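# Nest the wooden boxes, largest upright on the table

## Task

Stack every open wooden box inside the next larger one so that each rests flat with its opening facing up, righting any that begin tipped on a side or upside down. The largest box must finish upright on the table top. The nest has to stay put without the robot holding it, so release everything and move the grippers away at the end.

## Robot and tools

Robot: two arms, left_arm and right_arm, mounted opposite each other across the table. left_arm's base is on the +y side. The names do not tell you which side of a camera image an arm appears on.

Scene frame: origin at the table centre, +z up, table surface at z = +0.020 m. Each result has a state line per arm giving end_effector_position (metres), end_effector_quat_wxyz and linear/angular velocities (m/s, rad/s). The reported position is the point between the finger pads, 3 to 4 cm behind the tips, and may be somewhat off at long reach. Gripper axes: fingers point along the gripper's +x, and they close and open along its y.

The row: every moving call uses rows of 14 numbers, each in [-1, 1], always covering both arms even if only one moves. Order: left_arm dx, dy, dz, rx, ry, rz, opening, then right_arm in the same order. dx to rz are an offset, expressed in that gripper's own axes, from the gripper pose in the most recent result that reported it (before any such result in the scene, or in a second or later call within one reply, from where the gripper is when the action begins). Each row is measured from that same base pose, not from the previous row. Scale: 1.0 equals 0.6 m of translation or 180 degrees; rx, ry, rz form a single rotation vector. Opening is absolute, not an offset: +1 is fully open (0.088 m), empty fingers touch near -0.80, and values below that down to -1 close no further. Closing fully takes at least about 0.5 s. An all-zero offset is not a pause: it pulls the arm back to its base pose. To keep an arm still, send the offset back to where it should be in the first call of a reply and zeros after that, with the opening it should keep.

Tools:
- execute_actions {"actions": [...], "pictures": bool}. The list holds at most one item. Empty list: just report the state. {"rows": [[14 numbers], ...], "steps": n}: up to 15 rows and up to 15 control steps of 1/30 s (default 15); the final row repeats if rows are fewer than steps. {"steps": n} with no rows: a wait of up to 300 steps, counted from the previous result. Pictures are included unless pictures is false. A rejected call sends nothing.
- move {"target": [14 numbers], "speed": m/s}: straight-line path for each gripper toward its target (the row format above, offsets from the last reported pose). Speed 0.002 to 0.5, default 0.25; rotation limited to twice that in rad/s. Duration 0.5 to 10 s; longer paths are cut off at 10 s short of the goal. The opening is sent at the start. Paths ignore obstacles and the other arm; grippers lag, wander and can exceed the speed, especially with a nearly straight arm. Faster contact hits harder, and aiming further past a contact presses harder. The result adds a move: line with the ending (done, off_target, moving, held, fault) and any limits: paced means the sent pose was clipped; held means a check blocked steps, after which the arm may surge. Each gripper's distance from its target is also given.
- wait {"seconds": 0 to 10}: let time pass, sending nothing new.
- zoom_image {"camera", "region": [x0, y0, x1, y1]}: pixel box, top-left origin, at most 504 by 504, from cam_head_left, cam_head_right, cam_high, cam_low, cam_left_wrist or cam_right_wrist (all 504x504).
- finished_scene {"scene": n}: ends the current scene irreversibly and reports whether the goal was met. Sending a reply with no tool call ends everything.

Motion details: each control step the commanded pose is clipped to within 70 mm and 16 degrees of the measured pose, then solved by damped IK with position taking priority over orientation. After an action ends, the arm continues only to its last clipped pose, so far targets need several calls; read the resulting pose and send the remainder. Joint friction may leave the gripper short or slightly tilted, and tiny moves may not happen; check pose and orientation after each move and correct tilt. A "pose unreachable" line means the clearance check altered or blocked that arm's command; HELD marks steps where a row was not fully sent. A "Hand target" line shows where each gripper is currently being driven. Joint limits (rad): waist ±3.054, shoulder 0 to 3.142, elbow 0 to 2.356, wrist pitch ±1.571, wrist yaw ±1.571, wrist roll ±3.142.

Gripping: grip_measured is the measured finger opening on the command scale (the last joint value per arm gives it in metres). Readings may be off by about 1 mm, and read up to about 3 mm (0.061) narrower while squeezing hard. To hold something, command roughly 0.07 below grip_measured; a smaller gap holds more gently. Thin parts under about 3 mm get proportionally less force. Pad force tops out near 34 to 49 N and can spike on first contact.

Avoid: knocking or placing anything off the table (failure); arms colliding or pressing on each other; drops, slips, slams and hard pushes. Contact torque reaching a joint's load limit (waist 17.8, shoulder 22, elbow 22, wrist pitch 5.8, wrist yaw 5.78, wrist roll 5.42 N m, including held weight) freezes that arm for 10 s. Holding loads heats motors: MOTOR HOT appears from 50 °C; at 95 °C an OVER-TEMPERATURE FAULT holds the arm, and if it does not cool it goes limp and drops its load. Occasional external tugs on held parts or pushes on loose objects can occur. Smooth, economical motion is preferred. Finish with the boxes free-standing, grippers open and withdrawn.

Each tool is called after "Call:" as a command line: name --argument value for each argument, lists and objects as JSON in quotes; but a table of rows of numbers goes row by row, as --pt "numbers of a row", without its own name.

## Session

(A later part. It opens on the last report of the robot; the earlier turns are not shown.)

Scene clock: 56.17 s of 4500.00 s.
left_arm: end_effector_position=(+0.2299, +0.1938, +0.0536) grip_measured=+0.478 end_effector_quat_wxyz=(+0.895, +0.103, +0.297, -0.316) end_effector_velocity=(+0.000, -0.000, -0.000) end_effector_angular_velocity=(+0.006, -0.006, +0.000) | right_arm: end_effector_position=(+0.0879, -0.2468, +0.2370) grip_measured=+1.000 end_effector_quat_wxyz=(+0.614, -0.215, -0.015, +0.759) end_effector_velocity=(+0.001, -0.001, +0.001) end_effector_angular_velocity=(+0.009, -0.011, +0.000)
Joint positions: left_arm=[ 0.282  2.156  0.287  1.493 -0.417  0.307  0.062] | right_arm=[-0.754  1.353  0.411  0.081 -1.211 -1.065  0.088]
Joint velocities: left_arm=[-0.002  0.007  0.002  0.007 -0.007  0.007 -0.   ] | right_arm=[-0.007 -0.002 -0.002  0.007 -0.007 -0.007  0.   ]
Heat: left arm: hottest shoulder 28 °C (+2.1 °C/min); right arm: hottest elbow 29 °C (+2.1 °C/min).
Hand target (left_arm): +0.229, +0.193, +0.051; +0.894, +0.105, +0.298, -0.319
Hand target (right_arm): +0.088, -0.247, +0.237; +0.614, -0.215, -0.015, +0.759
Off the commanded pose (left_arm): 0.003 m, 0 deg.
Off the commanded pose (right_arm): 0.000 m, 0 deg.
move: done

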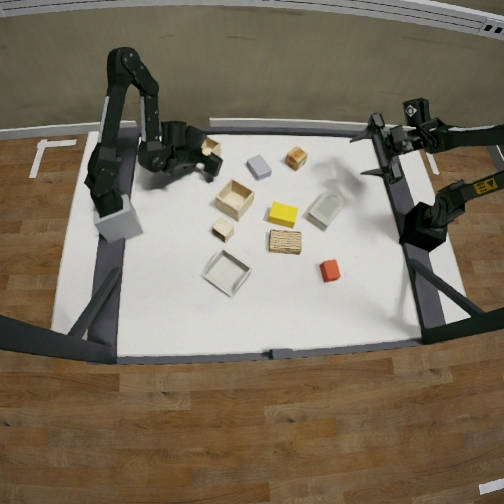

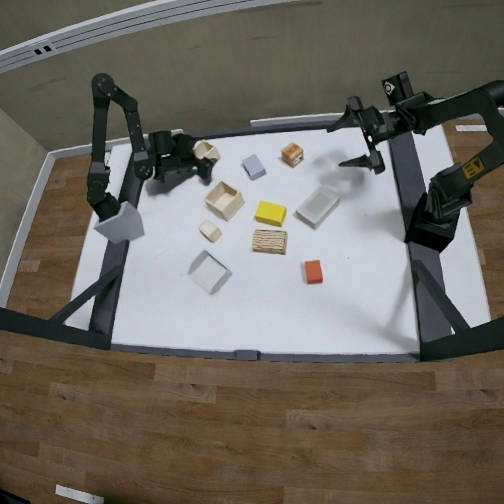

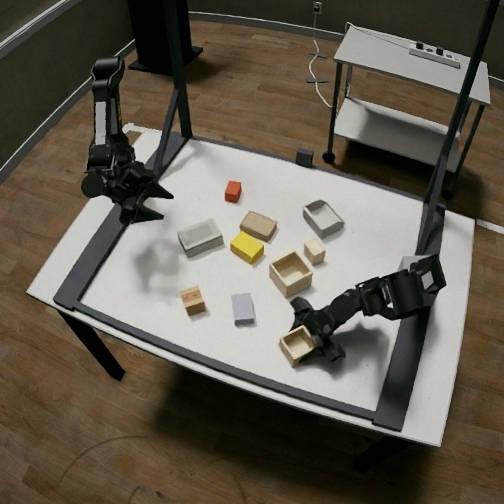

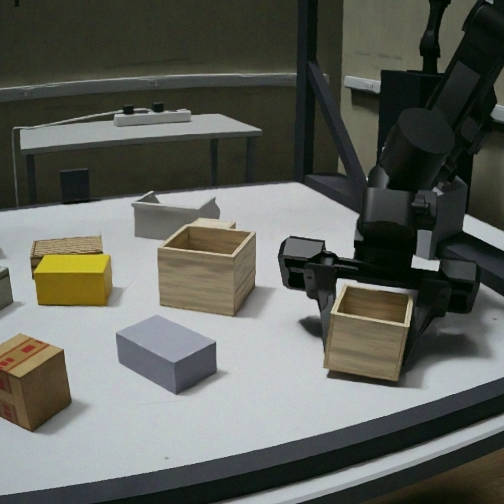

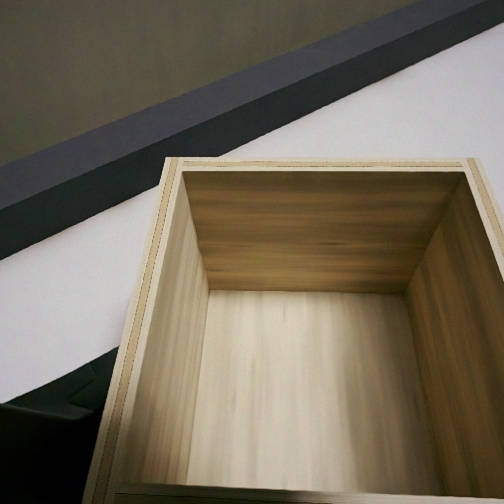

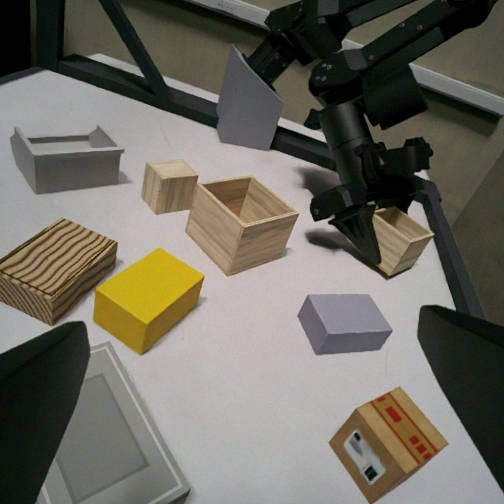

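Call:
move --target '[0.007,0,-0.009,0,0,0,0.4,0,0,0,0,0,0,1]' --speed 0.02

Call:
move --target '[0,0,0,0,0,0,1,0,0,0,0,0,0,1]'

Call:
move --target '[-0.062,0,0.12,0,0.297,0,1,0,0,0,0,0,0,1]'

Call:
move --target '[0,0.052,0,0,0,0,-0.3,0,0,0,0,0,0,1]'

Scene clock: 60.67 s of 4500.00 s.
left_arm: end_effector_position=(+0.2307, +0.1944, +0.0491) grip_measured=+0.478 end_effector_quat_wxyz=(+0.896, +0.100, +0.297, -0.313) end_effector_velocity=(+0.000, -0.002, +0.001) end_effector_angular_velocity=(-0.024, +0.007, +0.009) | right_arm: end_effector_position=(+0.0879, -0.2468, +0.2370) grip_measured=+1.000 end_effector_quat_wxyz=(+0.614, -0.215, -0.015, +0.759) end_effector_velocity=(-0.004, -0.001, -0.001) end_effector_angular_velocity=(+0.006, +0.030, +0.010)
Joint positions: left_arm=[ 0.294  2.188  0.293  1.525 -0.409  0.307  0.062] | right_arm=[-0.754  1.353  0.411  0.081 -1.211 -1.065  0.088]
Joint velocities: left_arm=[-0.002  0.002  0.002  0.007  0.007 -0.022 -0.   ] | right_arm=[-0.002  0.002 -0.007 -0.007 -0.022  0.007  0.   ]
Heat: left arm: hottest shoulder 28 °C (+2.0 °C/min); right arm: hottest elbow 29 °C (+2.0 °C/min).
Hand target (left_arm): +0.230, +0.194, +0.047; +0.895, +0.102, +0.298, -0.316
Hand target (right_arm): +0.088, -0.247, +0.237; +0.614, -0.215, -0.015, +0.759
Off the commanded pose (left_arm): 0.003 m, 0 deg.
Off the commanded pose (right_arm): 0.000 m, 0 deg.
After step 90, 0.80 s passed at rest.
move: done

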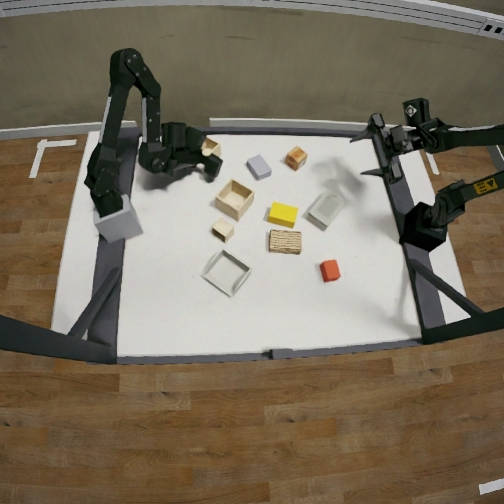

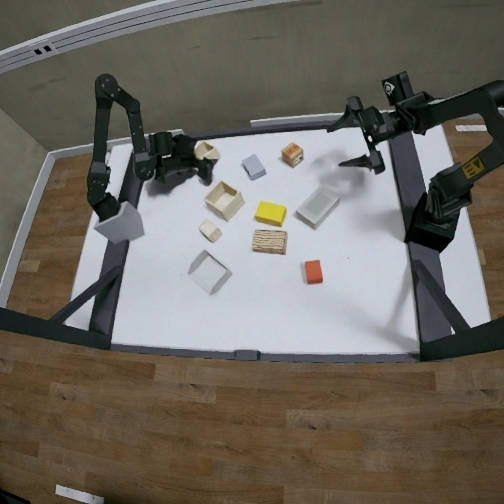

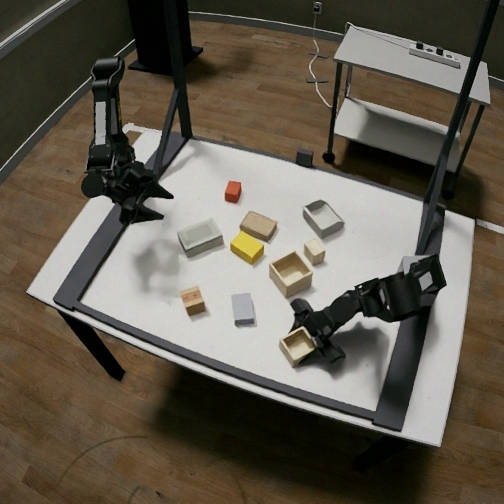

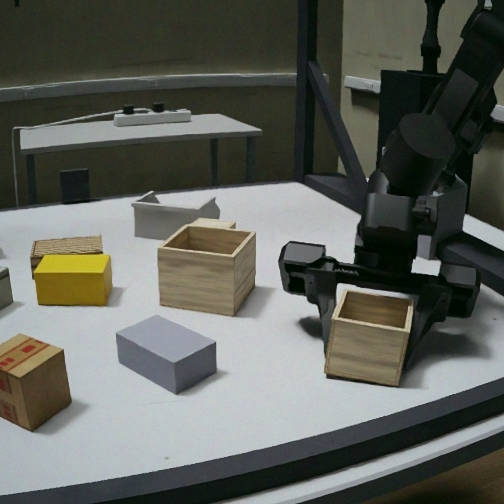

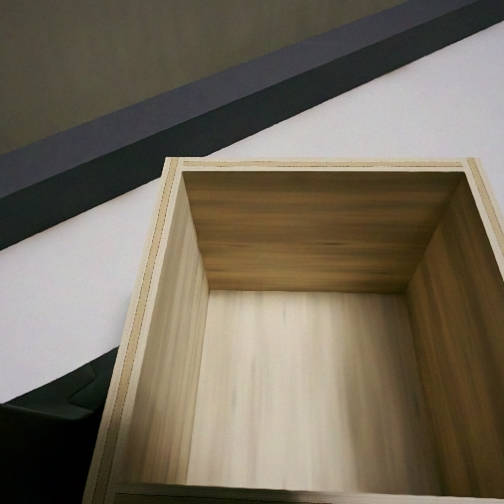

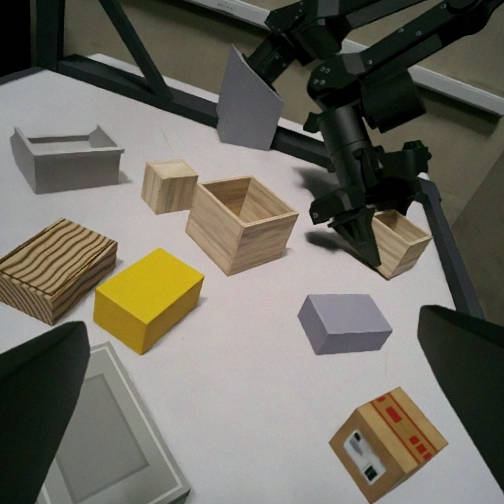

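Scene clock: 61.23 s of 4500.00 s.
left_arm: end_effector_position=(+0.2307, +0.1944, +0.0491) grip_measured=+0.986 end_effector_quat_wxyz=(+0.896, +0.100, +0.297, -0.313) end_effector_velocity=(+0.001, +0.004, +0.001) end_effector_angular_velocity=(+0.007, -0.001, +0.020) | right_arm: end_effector_position=(+0.0879, -0.2468, +0.2370) grip_measured=+1.000 end_effector_quat_wxyz=(+0.614, -0.215, -0.015, +0.759) end_effector_velocity=(-0.001, -0.001, -0.000) end_effector_angular_velocity=(+0.003, +0.002, +0.004)
Joint positions: left_arm=[ 0.294  2.188  0.293  1.525 -0.409  0.307  0.087] | right_arm=[-0.754  1.353  0.411  0.081 -1.211 -1.065  0.088]
Joint velocities: left_arm=[-0.002 -0.002 -0.007  0.007 -0.022 -0.007 -0.   ] | right_arm=[-0.002 -0.002 -0.002 -0.007 -0.007 -0.007  0.   ]
Heat: left arm: hottest shoulder 28 °C (+2.0 °C/min); right arm: hottest elbow 29 °C (+2.0 °C/min).
Hand target (left_arm): +0.231, +0.194, +0.049; +0.896, +0.100, +0.297, -0.313
Hand target (right_arm): +0.088, -0.247, +0.237; +0.614, -0.215, -0.015, +0.759
Off the commanded pose (left_arm): 0.000 m, 0 deg.
Off the commanded pose (right_arm): 0.000 m, 0 deg.
move: done

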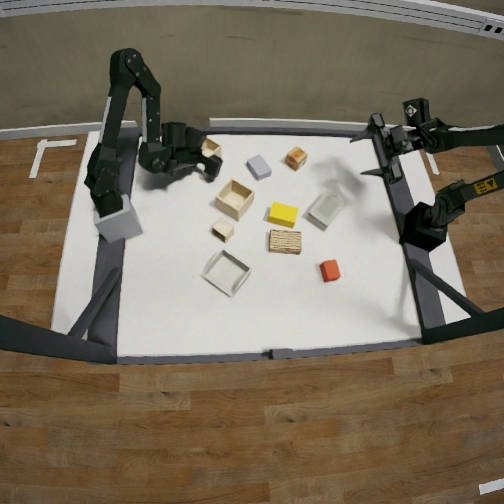

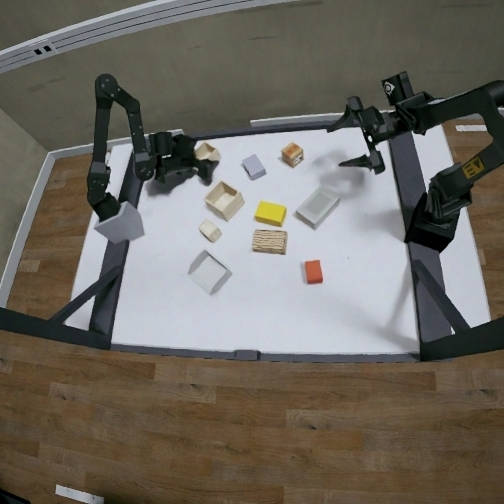

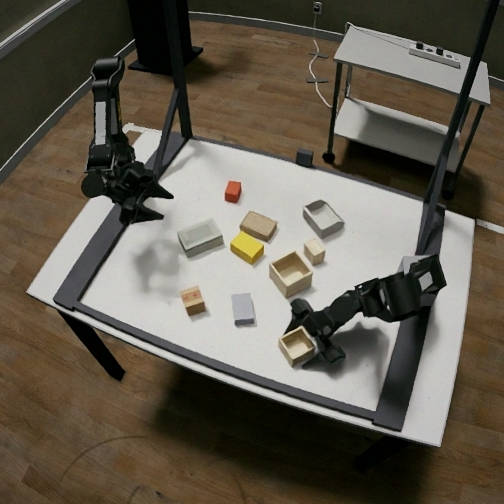

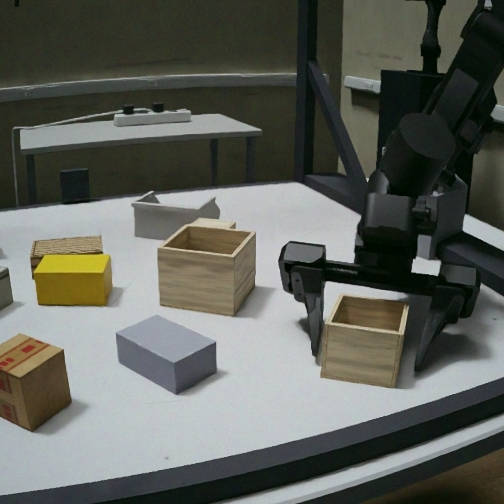

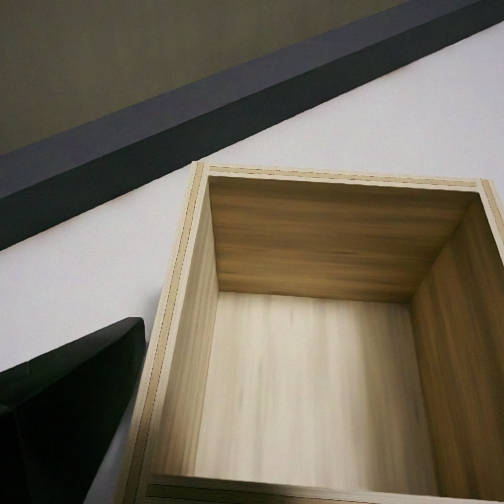

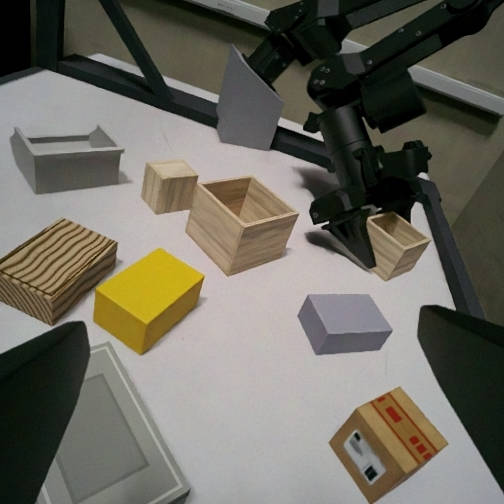

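Scene clock: 63.57 s of 4500.00 s.
left_arm: end_effector_position=(+0.2432, +0.1909, +0.1320) grip_measured=+0.987 end_effector_quat_wxyz=(+0.671, +0.233, +0.662, -0.239) end_effector_velocity=(-0.005, +0.001, +0.001) end_effector_angular_velocity=(-0.001, +0.026, +0.011) | right_arm: end_effector_position=(+0.0879, -0.2468, +0.2370) grip_measured=+1.000 end_effector_quat_wxyz=(+0.614, -0.215, -0.015, +0.759) end_effector_velocity=(-0.000, -0.000, +0.002) end_effector_angular_velocity=(+0.009, -0.002, +0.001)
Joint positions: left_arm=[ 0.161  1.798  1.185 -0.852 -0.502 -0.307  0.087] | right_arm=[-0.754  1.353  0.411  0.081 -1.211 -1.065  0.088]
Joint velocities: left_arm=[-0.002 -0.002  0.002 -0.022  0.022 -0.022 -0.   ] | right_arm=[-0.002 -0.007 -0.002  0.007 -0.007  0.007  0.   ]
Heat: left arm: hottest shoulder 28 °C (+2.0 °C/min); right arm: hottest elbow 29 °C (+2.0 °C/min).
Hand target (left_arm): +0.242, +0.188, +0.130; +0.668, +0.233, +0.665, -0.238
Hand target (right_arm): +0.088, -0.247, +0.237; +0.614, -0.215, -0.015, +0.759
Off the commanded pose (left_arm): 0.005 m, 1 deg.
Off the commanded pose (right_arm): 0.000 m, 0 deg.
move: done

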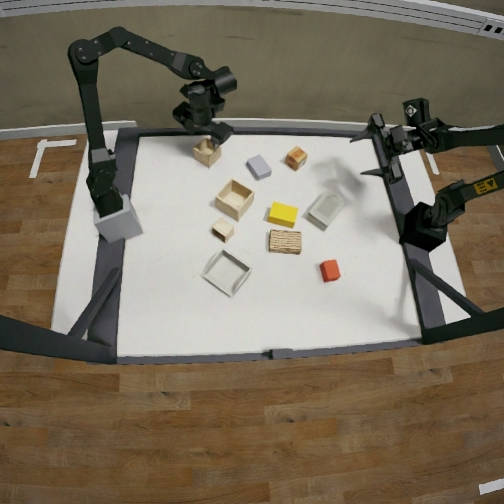

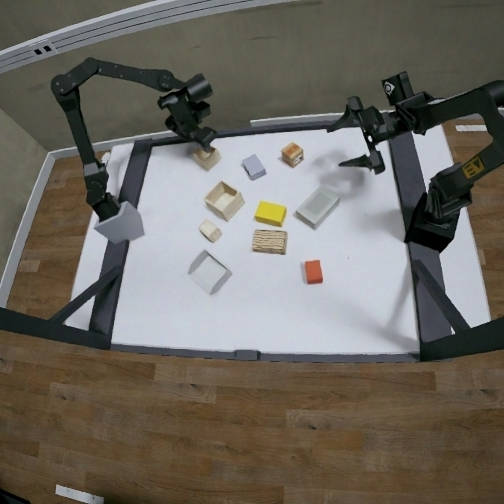

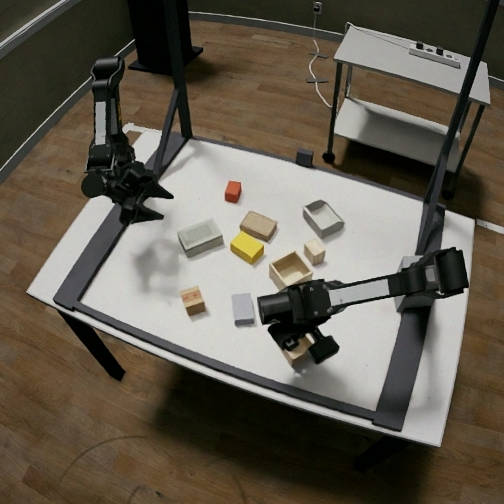

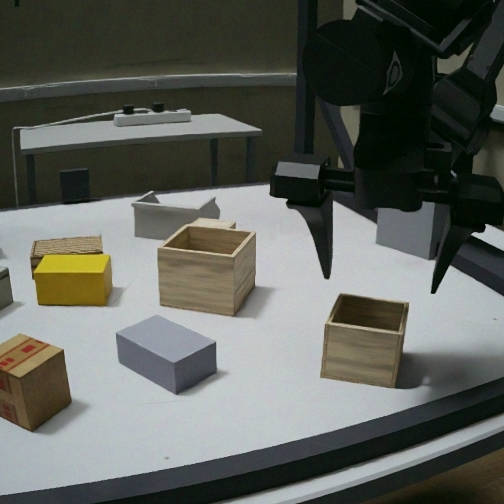

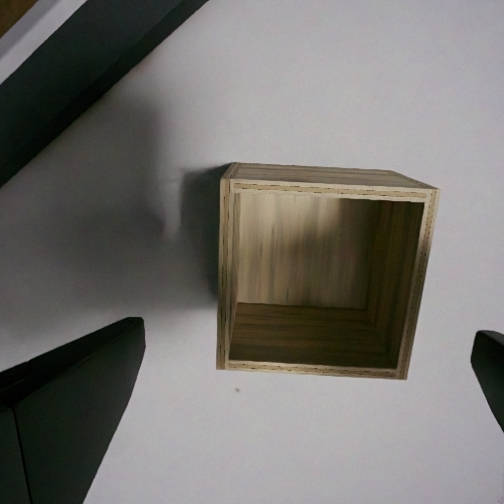

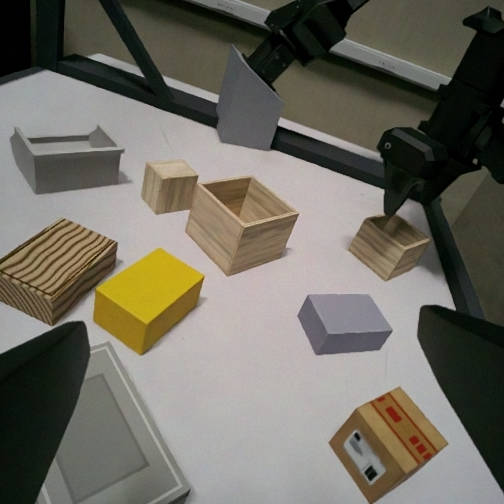

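Scene clock: 64.30 s of 4500.00 s.
left_arm: end_effector_position=(+0.2621, +0.2133, +0.1300) grip_measured=-0.297 end_effector_quat_wxyz=(+0.670, +0.235, +0.664, -0.236) end_effector_velocity=(-0.003, +0.007, -0.000) end_effector_angular_velocity=(+0.031, -0.003, -0.007) | right_arm: end_effector_position=(+0.0879, -0.2468, +0.2370) grip_measured=+1.000 end_effector_quat_wxyz=(+0.614, -0.215, -0.015, +0.759) end_effector_velocity=(+0.001, -0.000, -0.000) end_effector_angular_velocity=(-0.003, -0.002, -0.009)
Joint positions: left_arm=[ 0.242  1.748  1.169 -0.849 -0.494 -0.219  0.024] | right_arm=[-0.754  1.353  0.411  0.081 -1.211 -1.065  0.088]
Joint velocities: left_arm=[-0.002 -0.007 -0.012 -0.022 -0.022 -0.007 -0.001] | right_arm=[-0.002 -0.002 -0.002  0.007  0.007  0.007  0.   ]
Heat: left arm: hottest shoulder 28 °C (+1.0 °C/min); right arm: hottest elbow 29 °C (+2.0 °C/min).
Hand target (left_arm): +0.262, +0.215, +0.131; +0.670, +0.232, +0.663, -0.239
Hand target (right_arm): +0.088, -0.247, +0.237; +0.614, -0.215, -0.015, +0.759
Off the commanded pose (left_arm): 0.003 m, 0 deg.
Off the commanded pose (right_arm): 0.000 m, 0 deg.
move: done

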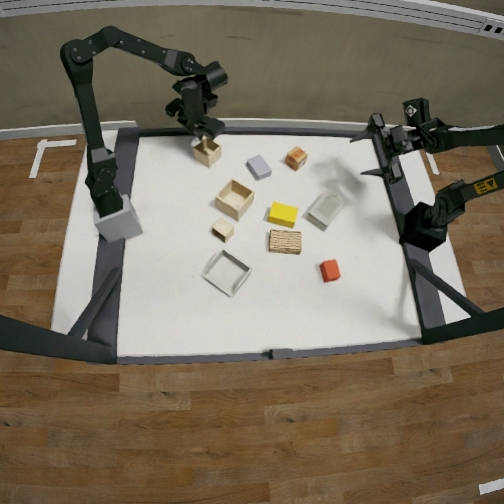

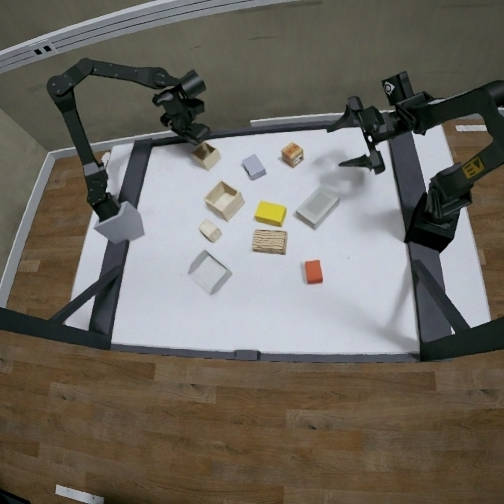

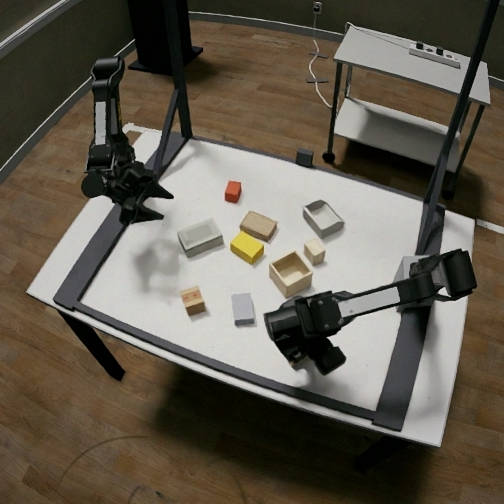

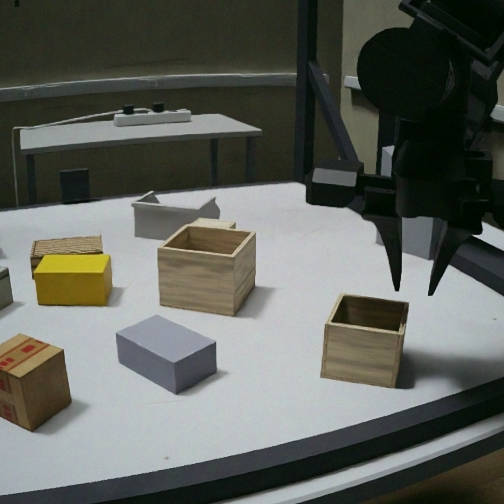

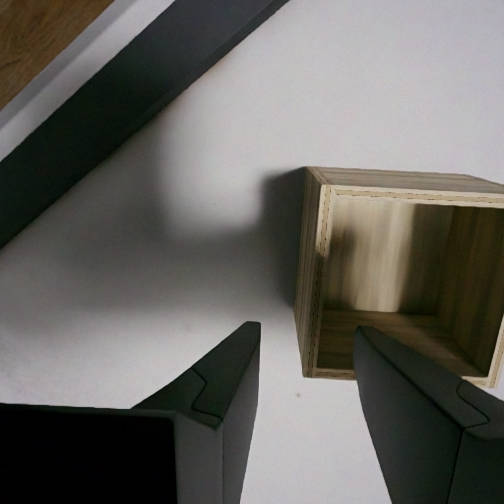

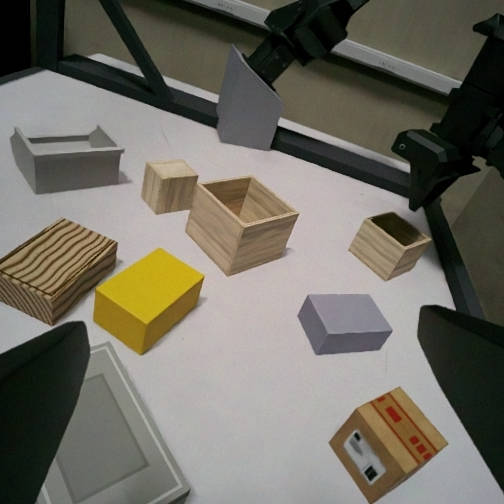

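Call:
move --target '[0.065,-0.01,0,0,0,0,-0.3,0,0,0,0,0,0,1]' --speed 0.06

Scene clock: 66.53 s of 4500.00 s.
left_arm: end_effector_position=(+0.2628, +0.2070, +0.0971) grip_measured=-0.297 end_effector_quat_wxyz=(+0.677, +0.228, +0.659, -0.234) end_effector_velocity=(-0.004, +0.005, -0.000) end_effector_angular_velocity=(+0.022, +0.010, -0.007) | right_arm: end_effector_position=(+0.0879, -0.2468, +0.2370) grip_measured=+1.000 end_effector_quat_wxyz=(+0.614, -0.215, -0.015, +0.759) end_effector_velocity=(-0.001, -0.001, -0.000) end_effector_angular_velocity=(+0.005, -0.012, +0.009)
Joint positions: left_arm=[ 0.28   1.809  1.112 -0.691 -0.492 -0.181  0.024] | right_arm=[-0.754  1.353  0.411  0.081 -1.211 -1.065  0.088]
Joint velocities: left_arm=[-0.002 -0.002 -0.007 -0.022 -0.007 -0.007 -0.   ] | right_arm=[-0.002 -0.002 -0.002 -0.007 -0.007 -0.022  0.   ]
Heat: left arm: hottest shoulder 29 °C (+2.0 °C/min); right arm: hottest elbow 29 °C (+2.0 °C/min).
Hand target (left_arm): +0.258, +0.208, +0.091; +0.669, +0.234, +0.664, -0.236
Hand target (right_arm): +0.088, -0.247, +0.237; +0.614, -0.215, -0.015, +0.759
Off the commanded pose (left_arm): 0.008 m, 1 deg.
Off the commanded pose (right_arm): 0.000 m, 0 deg.
move: done

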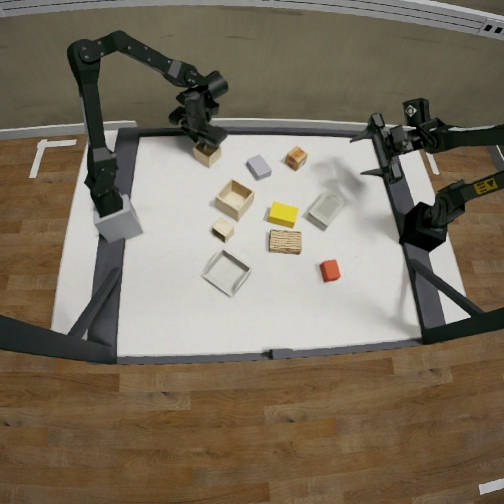

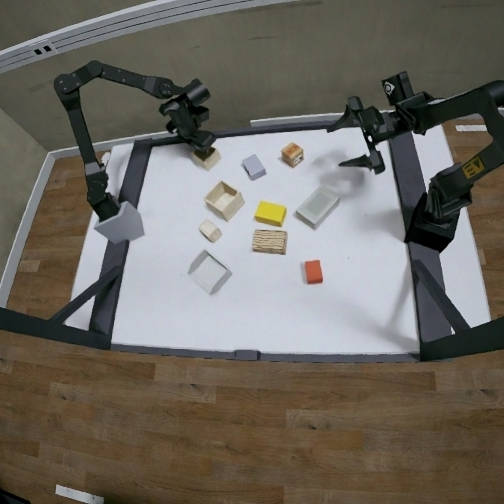

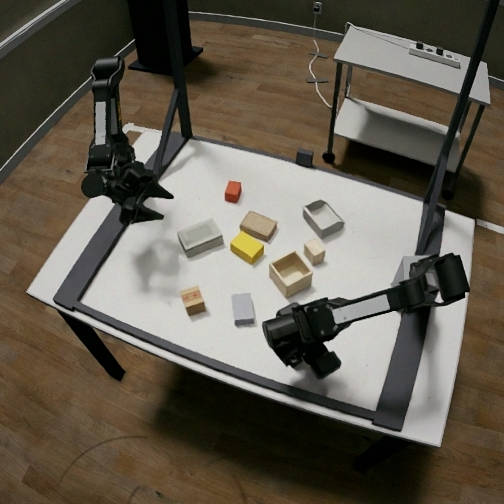

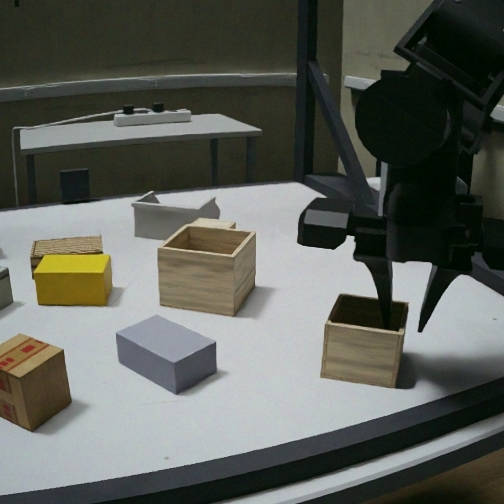

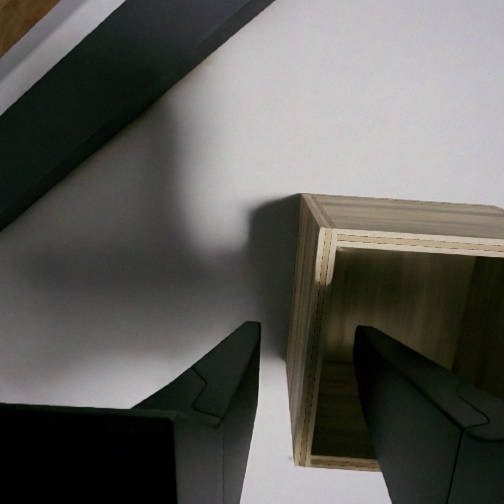

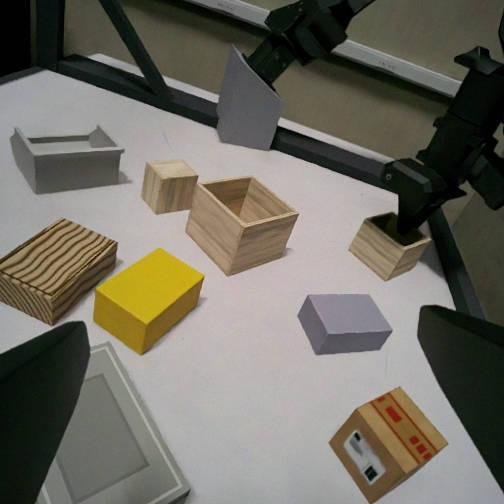

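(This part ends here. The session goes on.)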